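# Move the loaded lab tray onto the other bench

## Task

Carry the tray holding the bottles and beakers until it rests entirely on the second bench, with every bottle and beaker still upright inside it. The task fails if any bottle or beaker leans halfway over or more, or touches the floor. Glass beakers break, failing the task, if dropped more than a few centimetres or struck hard. At the end the robot must have released the tray and moved away, must not have toppled or be left leaning, and the tray must stay in place without the robot's help.

## Robot and tools

ROBOT. A wheeled base with a vertical column, a tilting head and two six-joint arms, each ending in a two-finger parallel gripper. Folded, it measures 0.73 m long, 0.62 m wide and 1.88 m tall, and its front sits 0.40 m ahead of the column. The base drives forward and backward and turns in place; it cannot move sideways. Cameras: cam_head_left, cam_head_right (head stereo pair), cam_left_wrist, cam_right_wrist (on each hand, 9 cm behind the fingertips, sticking 11 cm out on one side) and nav_camera (low, at the front). All images are 504x504 pixels.

FRAMES. Base frame: origin on the floor under the column, midway between the drive wheels; x forward, y to the robot's left, z up. left_hand and right_hand are reported in this frame as the point where the fingers meet (tips reach 8 mm further). The hand's z axis runs along the fingers (quat_wxyz maps (0,0,1) onto it), its y axis along the opening direction. The odometry frame is the base frame as it stood when the scene began; base_odometry counts wheel turns only, so slipping shows up as false travel.

execute_actions. Arguments: actions, a list holding one action or none (none just reports state and images), and cameras, a list of camera names or ["all"]; omitted or null gives all, [] gives none. One action may contain:
- base: exactly one of {"translate_m": d}, a relative drive of d metres from where the base now is, forward positive, range -3 to 3; or {"rotate_rad": d}, a relative turn in place of d radians, counter-clockwise from above (left) positive, range -3.2 to 3.2. A move needing more than 8.667 s is refused.
- joints: an object of absolute targets keyed by joint name. head_tilt_rad -0.61 to 1.308 (0 level, positive looks down). Per arm, left_ or right_ prefix: joint1_rad -2.879 to 2.879, joint2_rad 0 to 3.141, joint3_rad 0 to 3.019, joint4_rad -1.692 to 1.57, joint5_rad -1.57 to 1.57 (positive swings the hand to the robot's right), joint6_rad -2.094 to 2.094 (hand roll, positive clockwise seen from behind), gripper_m 0 to 0.093 metres between fingertips, 0 closed. Radians for joints, metres for grippers.
- speeds: caps for this action only, translate_m 0.05 to 0.8 m/s, rotate_rad 0.1 to 1 rad/s (the top of each range is the default). It does not slow the arms.
All motions in the action begin together; no action runs past 15 s. Unknown keys or out-of-range numbers make the whole call rejected with no motion. A joint left out may still be driving toward an earlier target.

ARM GEOMETRY. With joint1 at -1.57 (left) or 1.57 (right) and joints 5 and 6 at 0, the arm moves in a vertical plane pointing forward, 0.23 m beside the column. Let a = j2 - 0.35, b = 1.05 + j2 - j3, c = b - j4 (c = 1.57 means fingers straight down). Hand point: ahead = 0.12 + 0.39 sin a + 0.38 cos b + 0.25 cos c; up = 1.46 + 0.39 cos a - 0.38 sin b - 0.25 sin c. Example: j2, j3, j4 = 0.93, 0.78, 0.14 gives 0.60 m ahead, 1.21 m up. The real hand tends to sit up to ~5 cm lower and nearer the column (~12 cm with heavy or far loads); trust the reported hand position. Reach is about 1 m from the shoulder, lowest about 0.47 m up; the floor is out of reach. Fingers straight down, one arm reliably holds about 3.2 kg at 0.4 m ahead (0.65-1.2 m up), 2 kg out to 0.6 m, 1 kg out to 0.8 m (0.9-1.2 m up). A gripper holds roughly 2 to 6 kg. Fingers are 7 cm long; the hand body is 10 cm wide, 7 cm thick.

GRIPPING. Command an opening smaller than the object; off_target is then expected. If the reported opening stays at least 0.002 m above the target, something is held. Tiny joint changes (under ~0.03 rad, 0.08 for joints 2 and 3) may not move at all; approach contact in steps of about 0.05 rad counted from your previous target.

OTHER TOOLS. wait: seconds, 0 to 10; returns state and images, commands nothing. zoom_image: camera (one of the five names) and region [x0, y0, x1, y1] in pixels of its latest image, top-left origin, at most 504 by 504. read_manual: section, only "licences". finished_scene: scene, the number of the current scene; it ends that scene irreversibly and reports success.

RESULTS. base_status and joint_status give each motion's ending: done (within tolerance), off_target (stopped short, may keep pushing), contact_stop (base wheel stalled; back off 0.05 m before retrying or turning), time_out, not_followed. "joint command not followed" with a cause line means a self-collision check withheld that arm's targets; back each moved joint off by 0.05 rad or more, or move the other arm. on_its_own lists uncommanded behaviour; "held at" is a held target, not a position. motor_effort shows left_wheel and right_wheel in percent, peak in brackets. turned_by_wheels vs turned_by_imu differing by over ~4% and 0.05 rad means a collision or slip. base_tilt in degrees; a drop of 0.5 or more in forward during a move means the robot is leaning back; reverse 0.05 m. wheel_motors_off = 1 after about 3 s of hard pushing; the base then won't hold. MOTOR HOT warns from 85 °C; at 100 °C an OVER-TEMPERATURE FAULT drops that arm (joints read limit_stop_at_motor_heat). Ease a blocked arm by resending its reported positions as targets; a held load sinks slightly each time. Once a stop is reported, later move calls in the same reply are skipped. The simulation keeps running between replies, holding the last command.

AVOID. Arms striking or pressing on each other (can end the run), especially near the centre line. Bench tops 0.30-1.20 m high can pass over the base and hit the column. Tilting or jolting the tray, dropping glass, overheating motors by long hard pushing or far-turned joint5, and finishing while still holding the tray.

Each tool is called after "Call:" by a JSON object that holds its "api" and its "payload", one argument or row to a line.

## Session

Call:
{"api": "execute_actions", "payload": {
  "actions": [
    {"joints":{"head_tilt_rad":0.5}}
  ]
}}

Scene clock: 0.77 s.
Joint torques (N m, as the arm reports them, + toward a larger angle): left_arm=[ 0.79 -8.57 -0.88 -0.87 -0.04  0.06] | right_arm=[-0.48 -6.72 -0.48 -1.33 -0.08  0.03]
base_odometry: x=+0.000 y=+0.000 heading=+0.000 (m, m, rad; odometry frame)
turned_by_wheels: +0.000 (rad since the last result)
turned_by_imu: +0.000 (rad since the last result)
base_tilt: forward=+0.1 right=+0.2 (deg)
base_status: not commanded
joint_positions: head_tilt_rad=+0.518 left_joint1_rad=-1.565 left_joint2_rad=+0.897 left_joint3_rad=+0.375 left_joint4_rad=-0.931 left_joint5_rad=-0.002 left_joint6_rad=-0.084 left_gripper_m=+0.095 right_joint1_rad=+1.600 right_joint2_rad=+0.839 right_joint3_rad=+0.374 right_joint4_rad=-0.959 right_joint5_rad=-0.031 right_joint6_rad=-0.101 right_gripper_m=+0.095
joint_status: all done
wheel_motors_off: 0
motor_effort: left_wheel=+6(6) right_wheel=+4(4) (%)
left_hand: x=+0.1289 y=+0.2260 z=+1.2552 quat_wxyz=(+0.448, +0.039, -0.893, -0.021) (m; base frame)
right_hand: x=+0.1354 y=-0.2144 z=+1.2615 quat_wxyz=(+0.434, +0.051, -0.899, -0.044) (m; base frame)
pictures: cam_head_left, cam_head_right, cam_left_wrist, cam_right_wrist, nav_camera
Images, in order (width x height): cam_head_left 504x504, cam_head_right 504x504, cam_left_wrist 504x504, cam_right_wrist 504x504, nav_camera 504x504.

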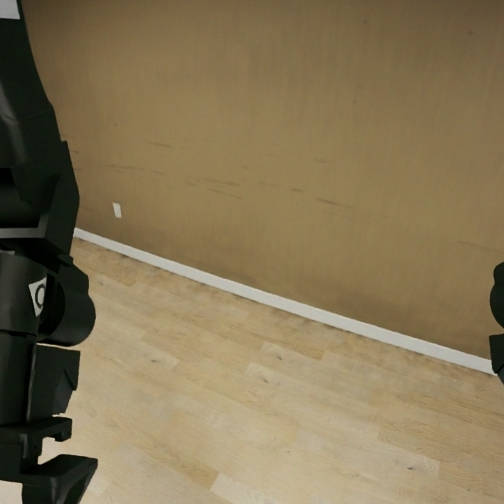

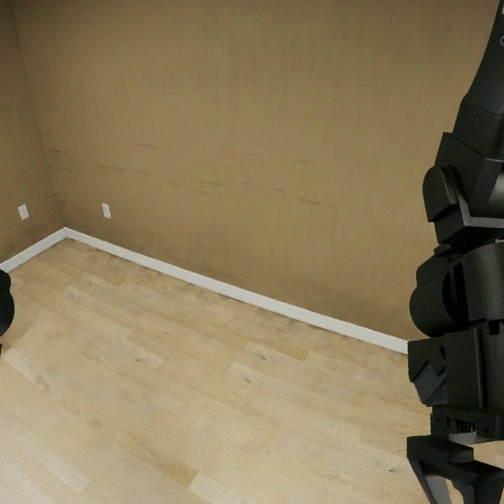

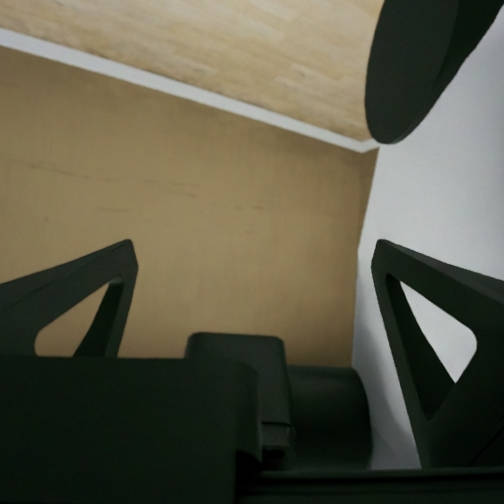

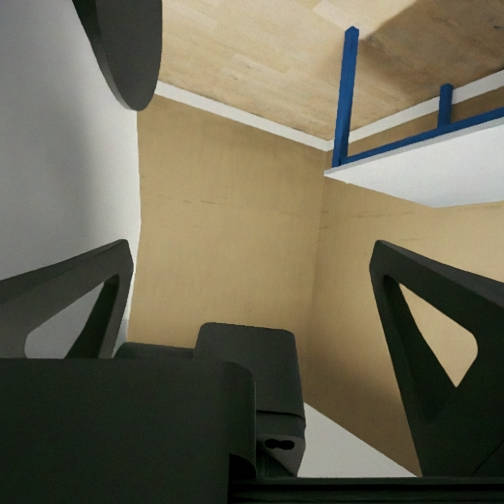

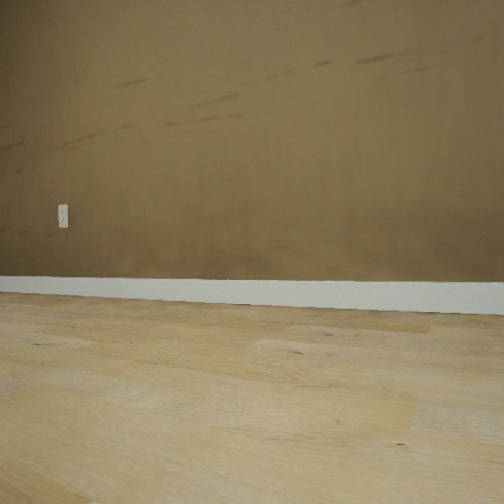

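A bench is behind-right.

Call:
{"api": "execute_actions", "payload": {
  "actions": [
    {"base":{"rotate_rad":-1.9}}
  ],
  "cameras": ["cam_head_left","cam_head_right","cam_left_wrist","cam_right_wrist"]
}}

Scene clock: 10.73 s.
Joint torques (N m, as the arm reports them, + toward a larger angle): left_arm=[ 0.65 -8.76 -0.9  -0.84 -0.05  0.05] | right_arm=[-0.47 -6.77 -0.42 -1.26 -0.08  0.03]
base_odometry: x=+0.000 y=+0.000 heading=-1.898 (m, m, rad; odometry frame)
turned_by_wheels: -1.898 (rad since the last result)
turned_by_imu: -1.878 (rad since the last result)
base_tilt: forward=+0.2 right=+0.0 (deg)
base_status: done
joint_positions: head_tilt_rad=+0.518 left_joint1_rad=-1.565 left_joint2_rad=+0.897 left_joint3_rad=+0.375 left_joint4_rad=-0.931 left_joint5_rad=-0.002 left_joint6_rad=-0.084 left_gripper_m=+0.095 right_joint1_rad=+1.600 right_joint2_rad=+0.839 right_joint3_rad=+0.374 right_joint4_rad=-0.959 right_joint5_rad=-0.031 right_joint6_rad=-0.101 right_gripper_m=+0.095
joint_status: not commanded
wheel_motors_off: 0
motor_effort: left_wheel=+7(81) right_wheel=-8(49) (%)
left_hand: x=+0.1289 y=+0.2260 z=+1.2552 quat_wxyz=(+0.448, +0.039, -0.893, -0.021) (m; base frame)
right_hand: x=+0.1354 y=-0.2144 z=+1.2615 quat_wxyz=(+0.434, +0.051, -0.899, -0.044) (m; base frame)
pictures: cam_head_left, cam_head_right, cam_left_wrist, cam_right_wrist
Images, in order (width x height): cam_head_left 504x504, cam_head_right 504x504, cam_left_wrist 504x504, cam_right_wrist 504x504.

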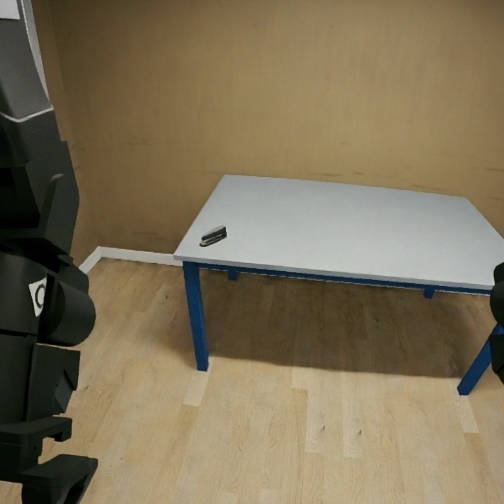

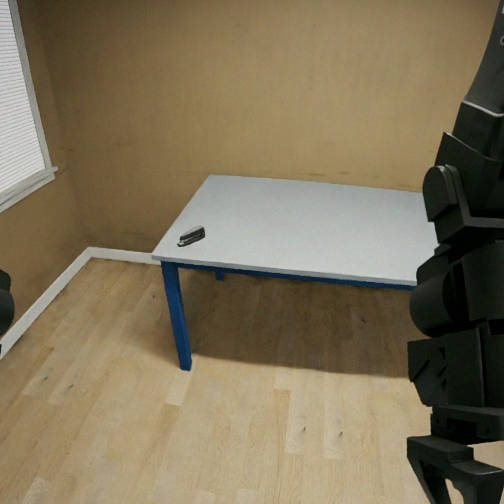

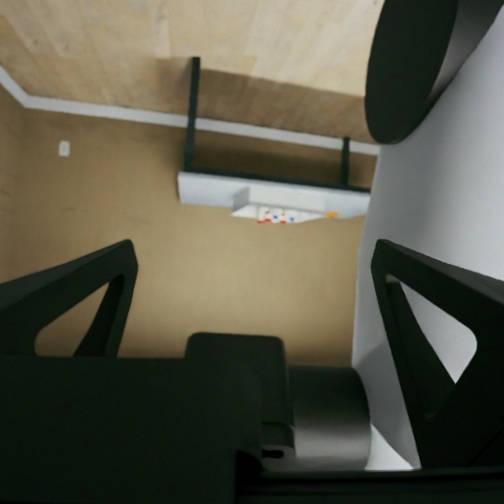

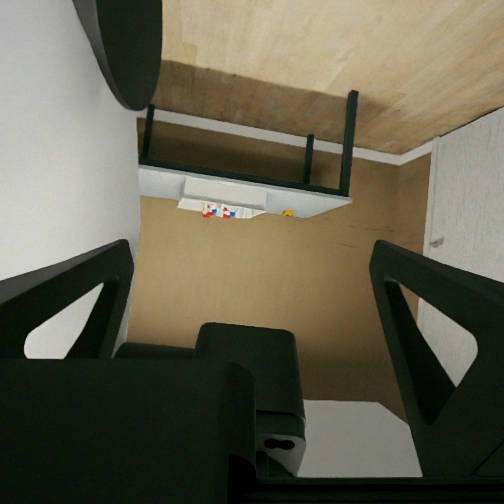

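Call:
{"api": "execute_actions", "payload": {
  "actions": [
    {"base":{"rotate_rad":3.1}}
  ],
  "cameras": ["cam_head_left","cam_head_right","nav_camera"]
}}

Scene clock: 21.63 s.
Joint torques (N m, as the arm reports them, + toward a larger angle): left_arm=[ 0.66 -8.75 -1.01 -0.89 -0.04  0.05] | right_arm=[-0.37 -6.78 -0.49 -1.24 -0.09  0.03]
base_odometry: x=+0.000 y=+0.000 heading=+1.201 (m, m, rad; odometry frame)
turned_by_wheels: +3.099 (rad since the last result)
turned_by_imu: +3.066 (rad since the last result)
base_tilt: forward=+0.2 right=+0.1 (deg)
base_status: done
joint_positions: head_tilt_rad=+0.518 left_joint1_rad=-1.565 left_joint2_rad=+0.897 left_joint3_rad=+0.375 left_joint4_rad=-0.931 left_joint5_rad=-0.002 left_joint6_rad=-0.084 left_gripper_m=+0.095 right_joint1_rad=+1.600 right_joint2_rad=+0.839 right_joint3_rad=+0.374 right_joint4_rad=-0.959 right_joint5_rad=-0.031 right_joint6_rad=-0.101 right_gripper_m=+0.095
joint_status: not commanded
wheel_motors_off: 0
motor_effort: left_wheel=-10(75) right_wheel=+8(76) (%)
left_hand: x=+0.1289 y=+0.2260 z=+1.2552 quat_wxyz=(+0.448, +0.039, -0.893, -0.021) (m; base frame)
right_hand: x=+0.1354 y=-0.2144 z=+1.2615 quat_wxyz=(+0.434, +0.051, -0.899, -0.044) (m; base frame)
pictures: cam_head_left, cam_head_right, nav_camera
Images, in order (width x height): cam_head_left 504x504, cam_head_right 504x504, nav_camera 504x504.

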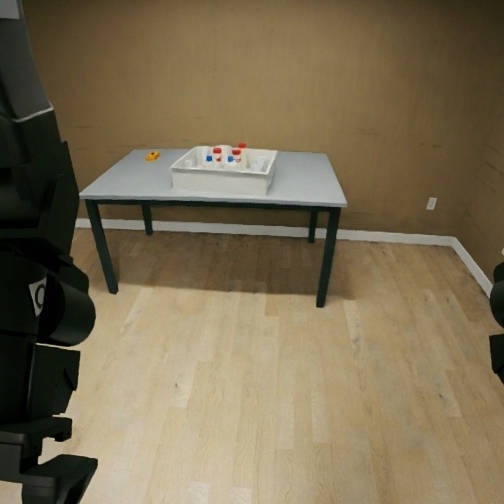

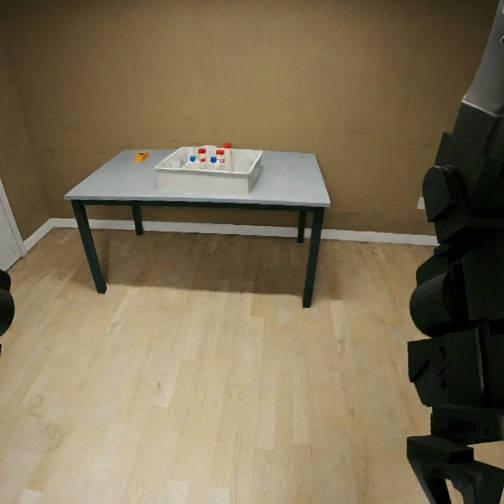

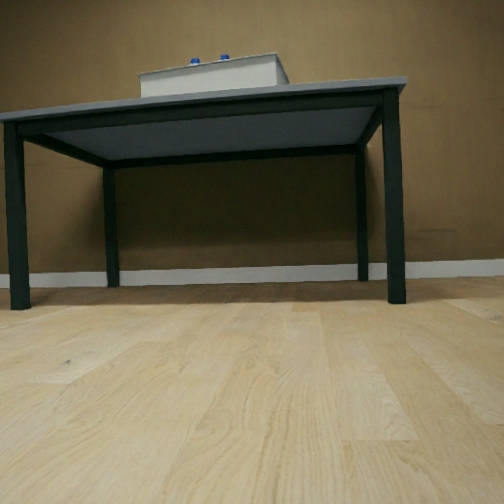

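Call:
{"api": "execute_actions", "payload": {
  "actions": [
    {"base":{"rotate_rad":0.26}}
  ],
  "cameras": []
}}

Call:
{"api": "execute_actions", "payload": {
  "actions": [
    {"base":{"translate_m":1.1},"joints":{"head_tilt_rad":0.75,"left_joint2_rad":1.0,"left_joint3_rad":0.75,"left_joint4_rad":-0.25,"left_joint6_rad":0,"right_joint2_rad":1.0,"right_joint3_rad":0.75,"right_joint4_rad":-0.25,"right_joint6_rad":0}}
  ],
  "cameras": []
}}

Call:
{"api": "execute_actions", "payload": {
  "actions": [
    {"base":{"rotate_rad":-0.372}}
  ]
}}

Scene clock: 47.07 s.
Joint torques (N m, as the arm reports them, + toward a larger angle): left_arm=[ 0.51 -8.88 -0.97 -0.82 -0.04  0.04] | right_arm=[-0.42 -6.73 -0.44 -1.27 -0.08  0.03]
base_odometry: x=+0.000 y=+0.000 heading=+1.459 (m, m, rad; odometry frame)
turned_by_wheels: +0.258 (rad since the last result)
turned_by_imu: +0.256 (rad since the last result)
base_tilt: forward=+0.3 right=+0.4 (deg)
base_status: done
joint_positions: head_tilt_rad=+0.518 left_joint1_rad=-1.565 left_joint2_rad=+0.897 left_joint3_rad=+0.375 left_joint4_rad=-0.931 left_joint5_rad=-0.002 left_joint6_rad=-0.084 left_gripper_m=+0.095 right_joint1_rad=+1.600 right_joint2_rad=+0.839 right_joint3_rad=+0.374 right_joint4_rad=-0.959 right_joint5_rad=-0.031 right_joint6_rad=-0.101 right_gripper_m=+0.095
joint_status: not commanded
wheel_motors_off: 0
motor_effort: left_wheel=-11(39) right_wheel=+8(35) (%)
left_hand: x=+0.1289 y=+0.2260 z=+1.2552 quat_wxyz=(+0.448, +0.039, -0.893, -0.021) (m; base frame)
right_hand: x=+0.1354 y=-0.2144 z=+1.2615 quat_wxyz=(+0.434, +0.051, -0.899, -0.044) (m; base frame)
pictures: none
No camera images: the call's "cameras" was empty. Leave "cameras" out to get every camera's image.

Scene clock: 50.37 s.
Joint torques (N m, as the arm reports them, + toward a larger angle): left_arm=[  0.59 -15.81   2.03   1.11  -0.04   0.2 ] | right_arm=[ -0.33 -13.88   2.63   0.72  -0.09   0.15]
base_odometry: x=+0.122 y=+1.093 heading=+1.460 (m, m, rad; odometry frame)
turned_by_wheels: +0.001 (rad since the last result)
turned_by_imu: -0.001 (rad since the last result)
base_tilt: forward=+0.2 right=+0.2 (deg)
base_status: done
joint_positions: head_tilt_rad=+0.753 left_joint1_rad=-1.565 left_joint2_rad=+1.001 left_joint3_rad=+0.756 left_joint4_rad=-0.261 left_joint5_rad=-0.002 left_joint6_rad=-0.013 left_gripper_m=+0.095 right_joint1_rad=+1.600 right_joint2_rad=+1.006 right_joint3_rad=+0.758 right_joint4_rad=-0.259 right_joint5_rad=-0.031 right_joint6_rad=-0.013 right_gripper_m=+0.095
joint_status: all done
wheel_motors_off: 0
motor_effort: left_wheel=+1(99) right_wheel=-2(79) (%)
left_hand: x=+0.4679 y=+0.2275 z=+1.1485 quat_wxyz=(-0.009, +0.008, -1.000, -0.003) (m; base frame)
right_hand: x=+0.4676 y=-0.2066 z=+1.1473 quat_wxyz=(-0.009, +0.014, -0.999, -0.028) (m; base frame)
pictures: none
No camera images: the call's "cameras" was empty. Leave "cameras" out to get every camera's image.

Scene clock: 52.30 s.
Joint torques (N m, as the arm reports them, + toward a larger angle): left_arm=[  0.53 -15.52   1.99   1.12  -0.04   0.2 ] | right_arm=[ -0.31 -13.28   2.73   0.69  -0.09   0.16]
base_odometry: x=+0.123 y=+1.094 heading=+1.090 (m, m, rad; odometry frame)
turned_by_wheels: -0.370 (rad since the last result)
turned_by_imu: -0.362 (rad since the last result)
base_tilt: forward=+0.1 right=+0.1 (deg)
base_status: done
joint_positions: head_tilt_rad=+0.753 left_joint1_rad=-1.565 left_joint2_rad=+1.001 left_joint3_rad=+0.756 left_joint4_rad=-0.261 left_joint5_rad=-0.002 left_joint6_rad=-0.013 left_gripper_m=+0.095 right_joint1_rad=+1.600 right_joint2_rad=+1.006 right_joint3_rad=+0.758 right_joint4_rad=-0.259 right_joint5_rad=-0.031 right_joint6_rad=-0.013 right_gripper_m=+0.095
joint_status: not commanded
wheel_motors_off: 0
motor_effort: left_wheel=+3(69) right_wheel=-6(89) (%)
left_hand: x=+0.4679 y=+0.2275 z=+1.1485 quat_wxyz=(-0.009, +0.008, -1.000, -0.003) (m; base frame)
right_hand: x=+0.4676 y=-0.2066 z=+1.1473 quat_wxyz=(-0.009, +0.014, -0.999, -0.028) (m; base frame)
pictures: cam_head_left, cam_head_right, cam_left_wrist, cam_right_wrist, nav_camera
Images, in order (width x height): cam_head_left 504x504, cam_head_right 504x504, cam_left_wrist 504x504, cam_right_wrist 504x504, nav_camera 504x504.

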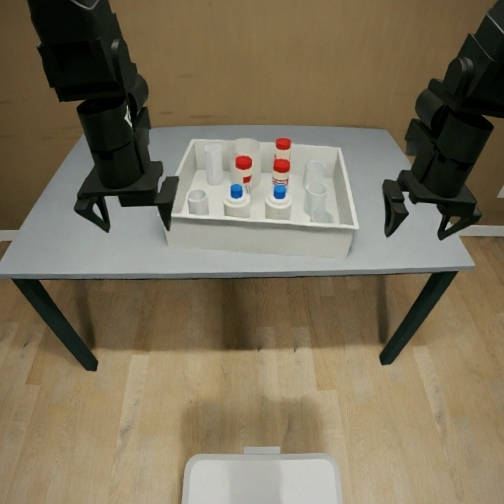

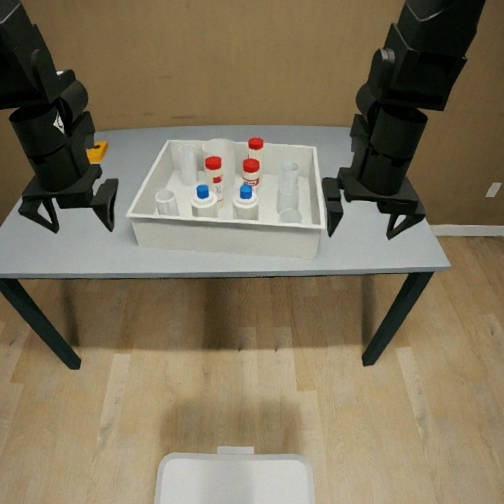

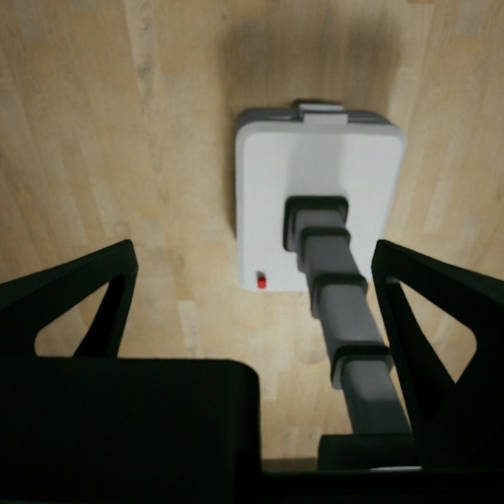

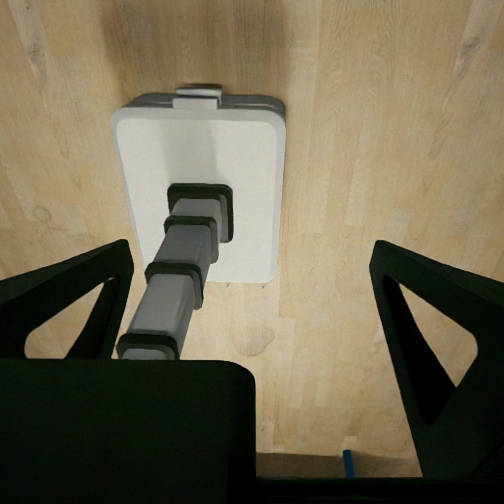

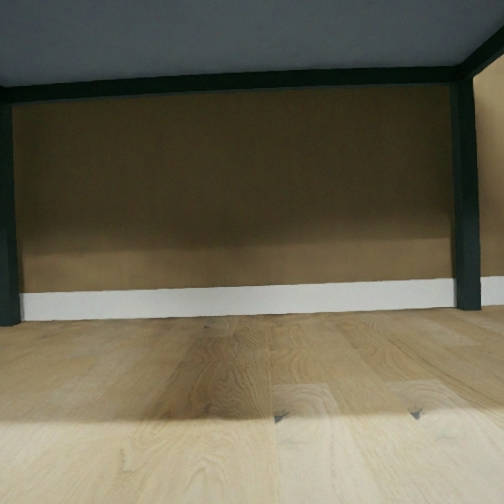

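Call:
{"api": "execute_actions", "payload": {
  "actions": [
    {"base":{"rotate_rad":0.08}}
  ],
  "cameras": []
}}

Call:
{"api": "execute_actions", "payload": {
  "actions": [
    {"base":{"translate_m":0.58},"joints":{"head_tilt_rad":1.1,"right_joint1_rad":1.55,"right_joint5_rad":0.01}}
  ],
  "cameras": []
}}

Call:
{"api": "execute_actions", "payload": {
  "actions": [
    {"base":{"rotate_rad":-0.2}}
  ],
  "cameras": ["cam_head_left","cam_head_right","cam_left_wrist","cam_right_wrist"]
}}

Scene clock: 63.20 s.
Joint torques (N m, as the arm reports them, + toward a larger angle): left_arm=[  0.6  -15.69   1.97   1.13  -0.04   0.18] | right_arm=[ -0.54 -13.59   2.72   0.69  -0.08   0.16]
base_odometry: x=+0.122 y=+1.093 heading=+1.167 (m, m, rad; odometry frame)
turned_by_wheels: +0.078 (rad since the last result)
turned_by_imu: +0.077 (rad since the last result)
base_tilt: forward=+0.2 right=+0.2 (deg)
base_status: done
joint_positions: head_tilt_rad=+0.753 left_joint1_rad=-1.565 left_joint2_rad=+1.001 left_joint3_rad=+0.756 left_joint4_rad=-0.261 left_joint5_rad=-0.002 left_joint6_rad=-0.013 left_gripper_m=+0.095 right_joint1_rad=+1.600 right_joint2_rad=+1.006 right_joint3_rad=+0.758 right_joint4_rad=-0.259 right_joint5_rad=-0.031 right_joint6_rad=-0.013 right_gripper_m=+0.095
joint_status: not commanded
wheel_motors_off: 0
motor_effort: left_wheel=-6(14) right_wheel=+3(51) (%)
left_hand: x=+0.4679 y=+0.2275 z=+1.1485 quat_wxyz=(-0.009, +0.008, -1.000, -0.003) (m; base frame)
right_hand: x=+0.4676 y=-0.2066 z=+1.1473 quat_wxyz=(-0.009, +0.014, -0.999, -0.028) (m; base frame)
pictures: none
No camera images: the call's "cameras" was empty. Leave "cameras" out to get every camera's image.

Scene clock: 65.90 s.
Joint torques (N m, as the arm reports them, + toward a larger angle): left_arm=[  0.59 -15.37   2.19   1.04  -0.03   0.18] | right_arm=[ -0.54 -13.78   2.93   0.61   0.04   0.16]
base_odometry: x=+0.351 y=+1.627 heading=+1.166 (m, m, rad; odometry frame)
turned_by_wheels: -0.001 (rad since the last result)
turned_by_imu: -0.002 (rad since the last result)
base_tilt: forward=+0.1 right=+0.3 (deg)
base_status: done
joint_positions: head_tilt_rad=+1.100 left_joint1_rad=-1.565 left_joint2_rad=+1.001 left_joint3_rad=+0.753 left_joint4_rad=-0.260 left_joint5_rad=-0.002 left_joint6_rad=-0.013 left_gripper_m=+0.095 right_joint1_rad=+1.547 right_joint2_rad=+1.005 right_joint3_rad=+0.755 right_joint4_rad=-0.256 right_joint5_rad=+0.008 right_joint6_rad=-0.013 right_gripper_m=+0.095
joint_status: all done
wheel_motors_off: 0
motor_effort: left_wheel=-3(82) right_wheel=+1(100) (%)
left_hand: x=+0.4665 y=+0.2275 z=+1.1482 quat_wxyz=(-0.008, +0.008, -1.000, -0.003) (m; base frame)
right_hand: x=+0.4665 y=-0.2378 z=+1.1469 quat_wxyz=(-0.008, +0.000, -1.000, +0.015) (m; base frame)
pictures: none
No camera images: the call's "cameras" was empty. Leave "cameras" out to get every camera's image.

Scene clock: 67.27 s.
Joint torques (N m, as the arm reports them, + toward a larger angle): left_arm=[  0.65 -15.77   2.18   1.06  -0.03   0.18] | right_arm=[ -0.58 -13.37   2.91   0.53   0.04   0.16]
base_odometry: x=+0.351 y=+1.627 heading=+0.969 (m, m, rad; odometry frame)
turned_by_wheels: -0.197 (rad since the last result)
turned_by_imu: -0.193 (rad since the last result)
base_tilt: forward=+0.2 right=+0.2 (deg)
base_status: done
joint_positions: head_tilt_rad=+1.100 left_joint1_rad=-1.565 left_joint2_rad=+1.001 left_joint3_rad=+0.753 left_joint4_rad=-0.260 left_joint5_rad=-0.002 left_joint6_rad=-0.013 left_gripper_m=+0.095 right_joint1_rad=+1.548 right_joint2_rad=+1.005 right_joint3_rad=+0.755 right_joint4_rad=-0.256 right_joint5_rad=+0.008 right_joint6_rad=-0.013 right_gripper_m=+0.095
joint_status: not commanded
wheel_motors_off: 0
motor_effort: left_wheel=+0(68) right_wheel=-2(86) (%)
left_hand: x=+0.4665 y=+0.2276 z=+1.1482 quat_wxyz=(-0.008, +0.008, -1.000, -0.003) (m; base frame)
right_hand: x=+0.4665 y=-0.2375 z=+1.1469 quat_wxyz=(-0.008, +0.001, -1.000, +0.014) (m; base frame)
pictures: cam_head_left, cam_head_right, cam_left_wrist, cam_right_wrist
Images, in order (width x height): cam_head_left 504x504, cam_head_right 504x504, cam_left_wrist 504x504, cam_right_wrist 504x504.

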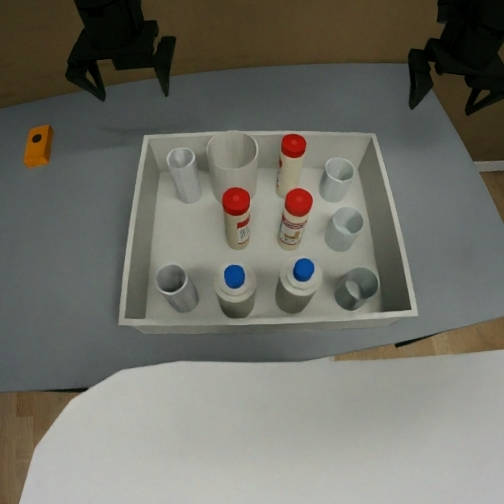

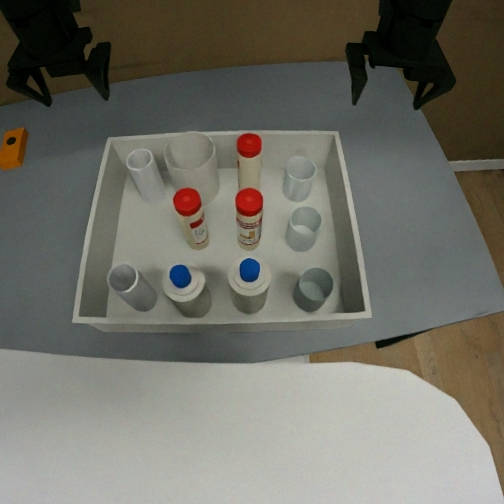

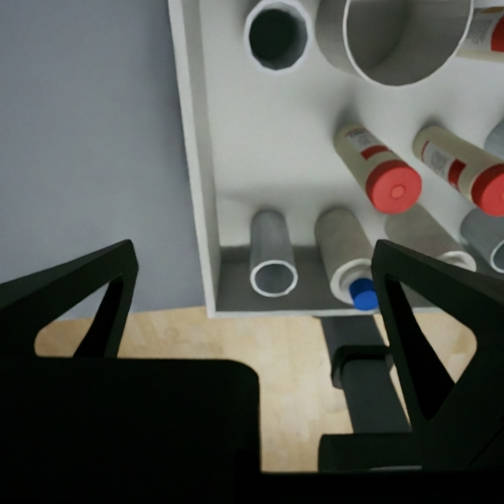

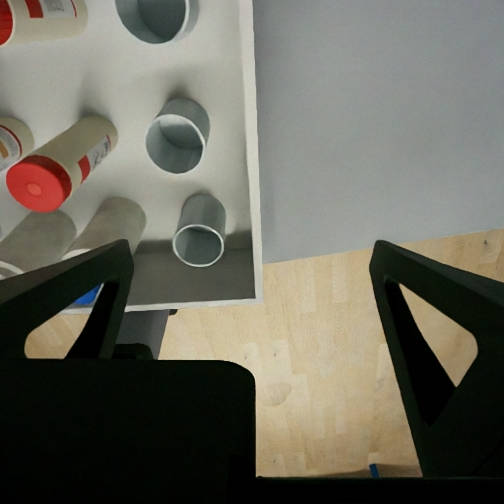

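Call:
{"api": "execute_actions", "payload": {
  "actions": [
    {"base":{"rotate_rad":0.045},"joints":{"left_joint1_rad":-1.48,"left_joint2_rad":1.47,"left_joint3_rad":0.9,"left_joint4_rad":0.055,"left_joint5_rad":0.075,"left_joint6_rad":0.05,"left_gripper_m":0.05,"right_joint1_rad":1.48,"right_joint2_rad":1.47,"right_joint3_rad":0.9,"right_joint4_rad":0.055,"right_joint5_rad":-0.075,"right_joint6_rad":-0.05,"right_gripper_m":0.05}}
  ],
  "cameras": ["cam_head_left","cam_left_wrist","cam_right_wrist"]
}}

Scene clock: 94.87 s.
Joint torques (N m, as the arm reports them, + toward a larger angle): left_arm=[  0.95 -18.     0.24   1.14   0.13   0.19] | right_arm=[ -1.72 -15.36   0.62   0.66  -0.14  -0.04]
base_odometry: x=+0.351 y=+1.627 heading=+1.011 (m, m, rad; odometry frame)
turned_by_wheels: +0.042 (rad since the last result)
turned_by_imu: +0.042 (rad since the last result)
base_tilt: forward=+0.2 right=+0.3 (deg)
base_status: done
joint_positions: head_tilt_rad=+1.100 left_joint1_rad=-1.473 left_joint2_rad=+1.480 left_joint3_rad=+0.894 left_joint4_rad=+0.041 left_joint5_rad=+0.072 left_joint6_rad=+0.037 left_gripper_m=+0.050 right_joint1_rad=+1.479 right_joint2_rad=+1.486 right_joint3_rad=+0.894 right_joint4_rad=+0.046 right_joint5_rad=-0.073 right_joint6_rad=-0.042 right_gripper_m=+0.050
joint_status: all done
wheel_motors_off: 0
motor_effort: left_wheel=-3(16) right_wheel=+2(73) (%)
left_hand: x=+0.4425 y=+0.2692 z=+0.9937 quat_wxyz=(+0.010, +0.007, -1.000, -0.006) (m; base frame)
right_hand: x=+0.4408 y=-0.2667 z=+0.9917 quat_wxyz=(+0.011, -0.003, -1.000, +0.003) (m; base frame)
pictures: cam_head_left, cam_left_wrist, cam_right_wrist
Images, in order (width x height): cam_head_left 504x504, cam_left_wrist 504x504, cam_right_wrist 504x504.

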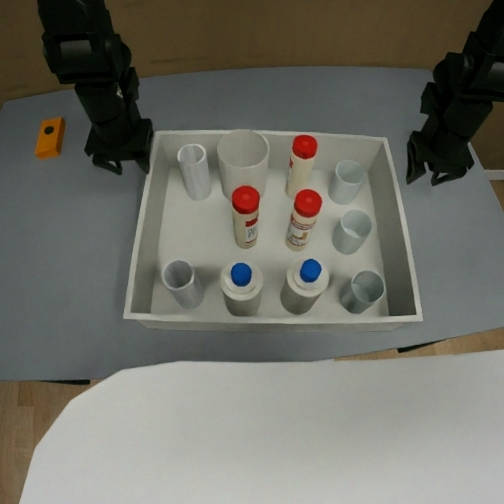

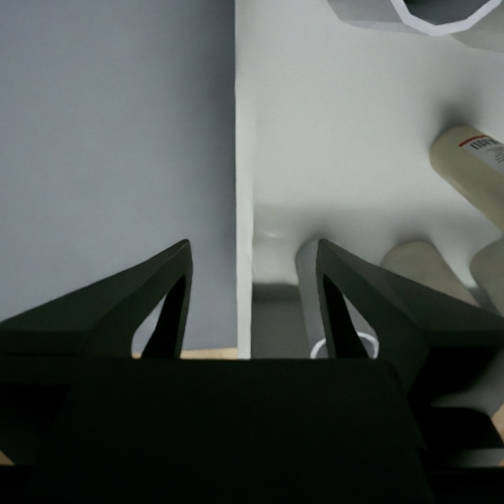

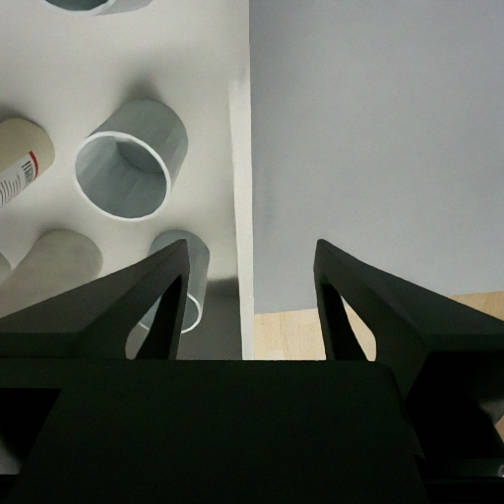

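Call:
{"api": "execute_actions", "payload": {
  "actions": [
    {"joints":{"left_joint1_rad":-1.485,"left_joint2_rad":1.69,"left_joint3_rad":1.075,"left_joint4_rad":0.12,"left_gripper_m":0.04,"right_joint1_rad":1.505,"right_joint2_rad":1.69,"right_joint3_rad":1.075,"right_joint4_rad":0.12,"right_joint5_rad":-0.055,"right_gripper_m":0.04}}
  ],
  "cameras": ["cam_head_left","cam_left_wrist","cam_right_wrist"]
}}

Scene clock: 107.00 s.
Joint torques (N m, as the arm reports them, + toward a larger angle): left_arm=[  1.07 -19.1   -0.18   0.98   0.13   0.18] | right_arm=[ -1.93 -15.87  -0.23   0.46   0.04  -0.04]
base_odometry: x=+0.351 y=+1.627 heading=+1.011 (m, m, rad; odometry frame)
turned_by_wheels: +0.000 (rad since the last result)
turned_by_imu: +0.000 (rad since the last result)
base_tilt: forward=+0.2 right=+0.1 (deg)
base_status: not commanded
joint_positions: head_tilt_rad=+1.100 left_joint1_rad=-1.477 left_joint2_rad=+1.701 left_joint3_rad=+1.073 left_joint4_rad=+0.113 left_joint5_rad=+0.072 left_joint6_rad=+0.037 left_gripper_m=+0.040 right_joint1_rad=+1.501 right_joint2_rad=+1.696 right_joint3_rad=+1.074 right_joint4_rad=+0.116 right_joint5_rad=-0.057 right_joint6_rad=-0.042 right_gripper_m=+0.040
joint_status: all done
wheel_motors_off: 0
motor_effort: left_wheel=-2(5) right_wheel=+2(3) (%)
left_hand: x=+0.4617 y=+0.2740 z=+0.9149 quat_wxyz=(-0.006, +0.004, -1.000, -0.005) (m; base frame)
right_hand: x=+0.4652 y=-0.2617 z=+0.9156 quat_wxyz=(-0.009, +0.004, -1.000, +0.002) (m; base frame)
pictures: cam_head_left, cam_left_wrist, cam_right_wrist
Images, in order (width x height): cam_head_left 504x504, cam_left_wrist 504x504, cam_right_wrist 504x504.

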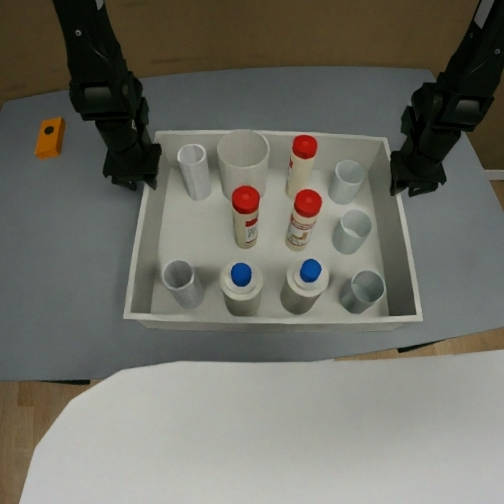

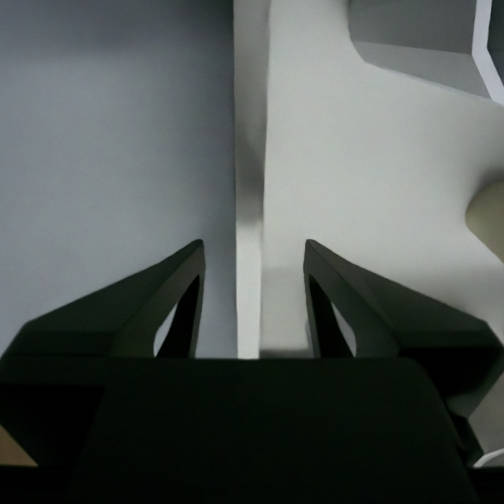

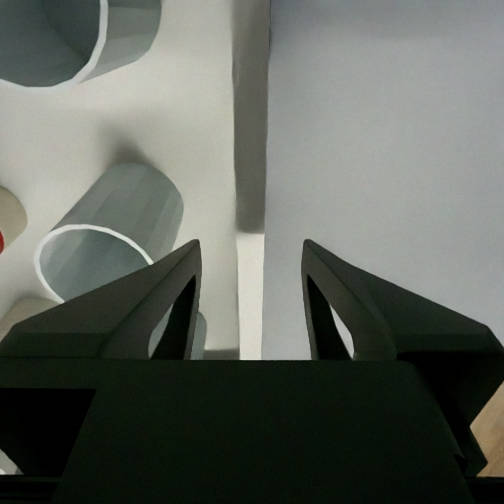

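Call:
{"api": "execute_actions", "payload": {
  "actions": [
    {"joints":{"left_joint1_rad":-1.492,"left_joint2_rad":1.89,"left_joint3_rad":1.118,"left_joint4_rad":0.27,"left_gripper_m":0.035,"right_joint1_rad":1.51,"right_joint2_rad":1.89,"right_joint3_rad":1.118,"right_joint4_rad":0.27,"right_gripper_m":0.035}}
  ],
  "cameras": ["cam_head_left","cam_left_wrist","cam_right_wrist"]
}}

Call:
{"api": "zoom_image", "payload": {
  "camera": "cam_head_left",
  "region": [80,100,480,340]
}}

Scene clock: 119.57 s.
Joint torques (N m, as the arm reports them, + toward a larger angle): left_arm=[  1.21 -17.59  -1.24   1.06   0.13   0.2 ] | right_arm=[ -1.32 -15.56  -1.88   0.65   0.03  -0.05]
base_odometry: x=+0.351 y=+1.627 heading=+1.011 (m, m, rad; odometry frame)
turned_by_wheels: +0.000 (rad since the last result)
turned_by_imu: +0.000 (rad since the last result)
base_tilt: forward=+0.0 right=+0.2 (deg)
base_status: not commanded
joint_positions: head_tilt_rad=+1.100 left_joint1_rad=-1.486 left_joint2_rad=+1.900 left_joint3_rad=+1.114 left_joint4_rad=+0.260 left_joint5_rad=+0.072 left_joint6_rad=+0.037 left_gripper_m=+0.035 right_joint1_rad=+1.502 right_joint2_rad=+1.907 right_joint3_rad=+1.115 right_joint4_rad=+0.263 right_joint5_rad=-0.057 right_joint6_rad=-0.042 right_gripper_m=+0.035
joint_status: all done
wheel_motors_off: 0
motor_effort: left_wheel=-3(3) right_wheel=+2(3) (%)
left_hand: x=+0.4083 y=+0.2710 z=+0.8496 quat_wxyz=(+0.000, +0.003, -1.000, -0.001) (m; base frame)
right_hand: x=+0.4052 y=-0.2634 z=+0.8470 quat_wxyz=(+0.002, +0.004, -1.000, +0.001) (m; base frame)
pictures: cam_head_left, cam_left_wrist, cam_right_wrist
Images, in order (width x height): cam_head_left 504x504, cam_left_wrist 504x504, cam_right_wrist 504x504.

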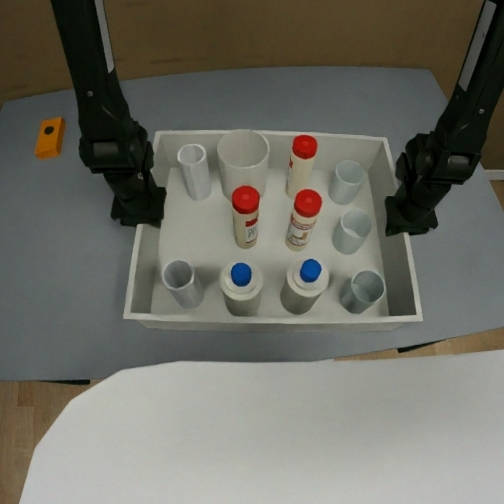

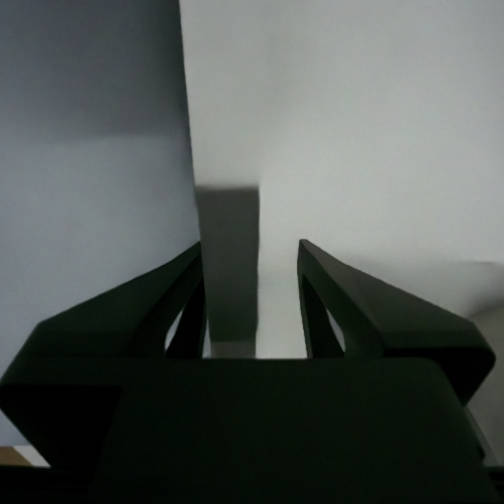

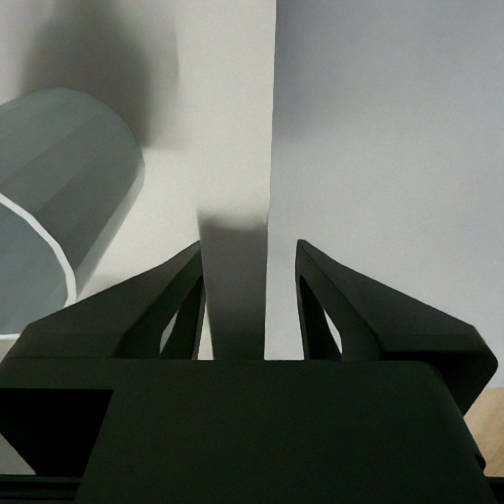

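Region (80, 100, 480, 340) of cam_head_left's 504x504 image, scaled by 1.260, with more detail than that image has; it fills the top 302 rows of this view, and the rest is white.

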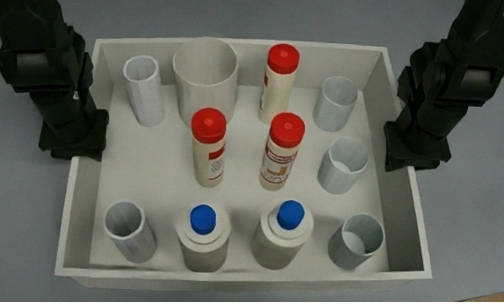

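Call:
{"api": "execute_actions", "payload": {
  "actions": [
    {"joints":{"left_gripper_m":0.0,"right_gripper_m":0.0}}
  ],
  "cameras": []
}}

Call:
{"api": "execute_actions", "payload": {
  "actions": [
    {"joints":{"left_joint1_rad":-1.485,"left_joint2_rad":1.79,"left_joint3_rad":1.04,"left_joint4_rad":0.255,"right_joint1_rad":1.5,"right_joint2_rad":1.79,"right_joint3_rad":1.04,"right_joint4_rad":0.255}}
  ],
  "cameras": []
}}

Call:
{"api": "execute_actions", "payload": {
  "actions": [
    {"joints":{"left_joint1_rad":-1.478,"left_joint2_rad":1.68,"left_joint3_rad":0.95,"left_joint4_rad":0.24,"right_joint1_rad":1.495,"right_joint2_rad":1.68,"right_joint3_rad":0.95,"right_joint4_rad":0.24}}
  ],
  "cameras": ["cam_head_left","cam_left_wrist","cam_right_wrist"]
}}

Scene clock: 134.00 s.
Joint torques (N m, as the arm reports them, + toward a larger angle): left_arm=[  0.46 -17.54  -1.31   1.08  -0.98   0.02] | right_arm=[ -1.18 -15.    -1.75   0.6    1.21   0.02]
base_odometry: x=+0.351 y=+1.627 heading=+1.011 (m, m, rad; odometry frame)
turned_by_wheels: +0.000 (rad since the last result)
turned_by_imu: +0.000 (rad since the last result)
base_tilt: forward=+0.1 right=+0.2 (deg)
base_status: not commanded
joint_positions: head_tilt_rad=+1.100 left_joint1_rad=-1.476 left_joint2_rad=+1.900 left_joint3_rad=+1.115 left_joint4_rad=+0.260 left_joint5_rad=+0.096 left_joint6_rad=+0.053 left_gripper_m=+0.007 right_joint1_rad=+1.500 right_joint2_rad=+1.907 right_joint3_rad=+1.115 right_joint4_rad=+0.263 right_joint5_rad=-0.087 right_joint6_rad=-0.048 right_gripper_m=+0.007
joint_status: left_gripper_m off_target (ended at +0.007, target +0.000); right_gripper_m off_target (ended at +0.007, target +0.000)
wheel_motors_off: 0
motor_effort: left_wheel=-4(2) right_wheel=+1(3) (%)
left_hand: x=+0.4084 y=+0.2737 z=+0.8498 quat_wxyz=(+0.000, -0.003, -1.000, +0.007) (m; base frame)
right_hand: x=+0.4054 y=-0.2594 z=+0.8471 quat_wxyz=(+0.002, +0.006, -1.000, -0.013) (m; base frame)
pictures: none
No camera images: the call's "cameras" was empty. Leave "cameras" out to get every camera's image.

Scene clock: 134.83 s.
Joint torques (N m, as the arm reports them, + toward a larger angle): left_arm=[  0.97 -22.31  -4.48   0.55  -0.99   0.03] | right_arm=[ -1.91 -20.01  -5.67   0.14   1.26   0.04]
base_odometry: x=+0.351 y=+1.627 heading=+1.011 (m, m, rad; odometry frame)
turned_by_wheels: +0.000 (rad since the last result)
turned_by_imu: +0.000 (rad since the last result)
base_tilt: forward=+0.0 right=+0.3 (deg)
base_status: not commanded
joint_positions: head_tilt_rad=+1.100 left_joint1_rad=-1.476 left_joint2_rad=+1.852 left_joint3_rad=+1.081 left_joint4_rad=+0.260 left_joint5_rad=+0.096 left_joint6_rad=+0.053 left_gripper_m=+0.007 right_joint1_rad=+1.497 right_joint2_rad=+1.859 right_joint3_rad=+1.084 right_joint4_rad=+0.262 right_joint5_rad=-0.088 right_joint6_rad=-0.050 right_gripper_m=+0.007
joint_status: all done
wheel_motors_off: 0
motor_effort: left_wheel=-4(4) right_wheel=+2(3) (%)
left_hand: x=+0.4171 y=+0.2727 z=+0.8671 quat_wxyz=(-0.008, -0.003, -1.000, +0.006) (m; base frame)
right_hand: x=+0.4152 y=-0.2606 z=+0.8641 quat_wxyz=(-0.006, +0.007, -1.000, -0.012) (m; base frame)
pictures: none
No camera images: the call's "cameras" was empty. Leave "cameras" out to get every camera's image.

Scene clock: 135.83 s.
Joint torques (N m, as the arm reports them, + toward a larger angle): left_arm=[  0.72 -21.35  -3.26   0.28  -1.11   0.04] | right_arm=[ -2.13 -18.55  -4.3   -0.15   1.35   0.07]
base_odometry: x=+0.351 y=+1.627 heading=+1.011 (m, m, rad; odometry frame)
turned_by_wheels: +0.000 (rad since the last result)
turned_by_imu: +0.000 (rad since the last result)
base_tilt: forward=+0.2 right=+0.1 (deg)
base_status: not commanded
joint_positions: head_tilt_rad=+1.100 left_joint1_rad=-1.470 left_joint2_rad=+1.733 left_joint3_rad=+0.975 left_joint4_rad=+0.254 left_joint5_rad=+0.098 left_joint6_rad=+0.053 left_gripper_m=+0.007 right_joint1_rad=+1.492 right_joint2_rad=+1.739 right_joint3_rad=+0.978 right_joint4_rad=+0.253 right_joint5_rad=-0.090 right_joint6_rad=-0.053 right_gripper_m=+0.007
joint_status: all done
wheel_motors_off: 0
motor_effort: left_wheel=-4(7) right_wheel=+2(3) (%)
left_hand: x=+0.4175 y=+0.2726 z=+0.9114 quat_wxyz=(-0.011, -0.002, -1.000, +0.005) (m; base frame)
right_hand: x=+0.4162 y=-0.2606 z=+0.9086 quat_wxyz=(-0.009, +0.007, -1.000, -0.011) (m; base frame)
pictures: cam_head_left, cam_left_wrist, cam_right_wrist
Images, in order (width x height): cam_head_left 504x504, cam_left_wrist 504x504, cam_right_wrist 504x504.

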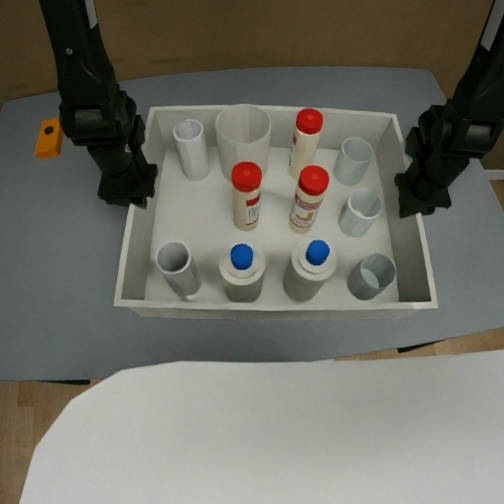

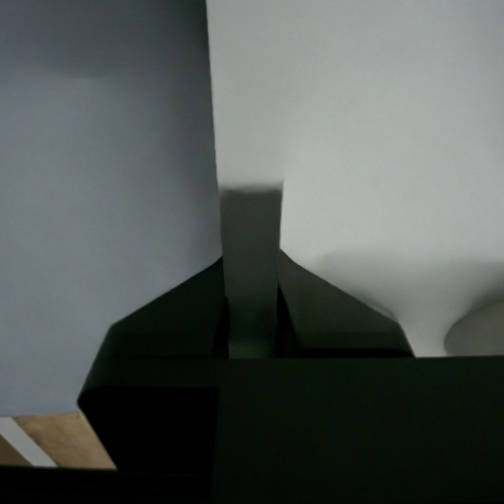

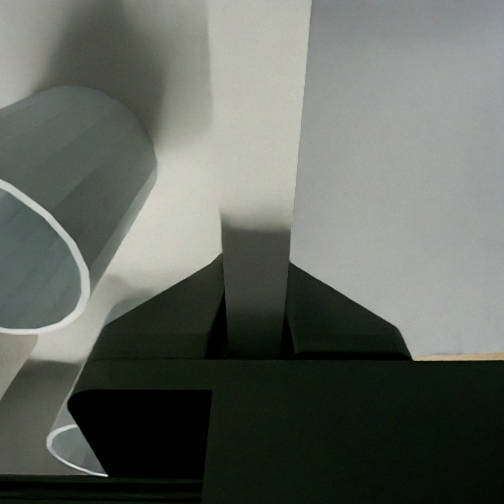

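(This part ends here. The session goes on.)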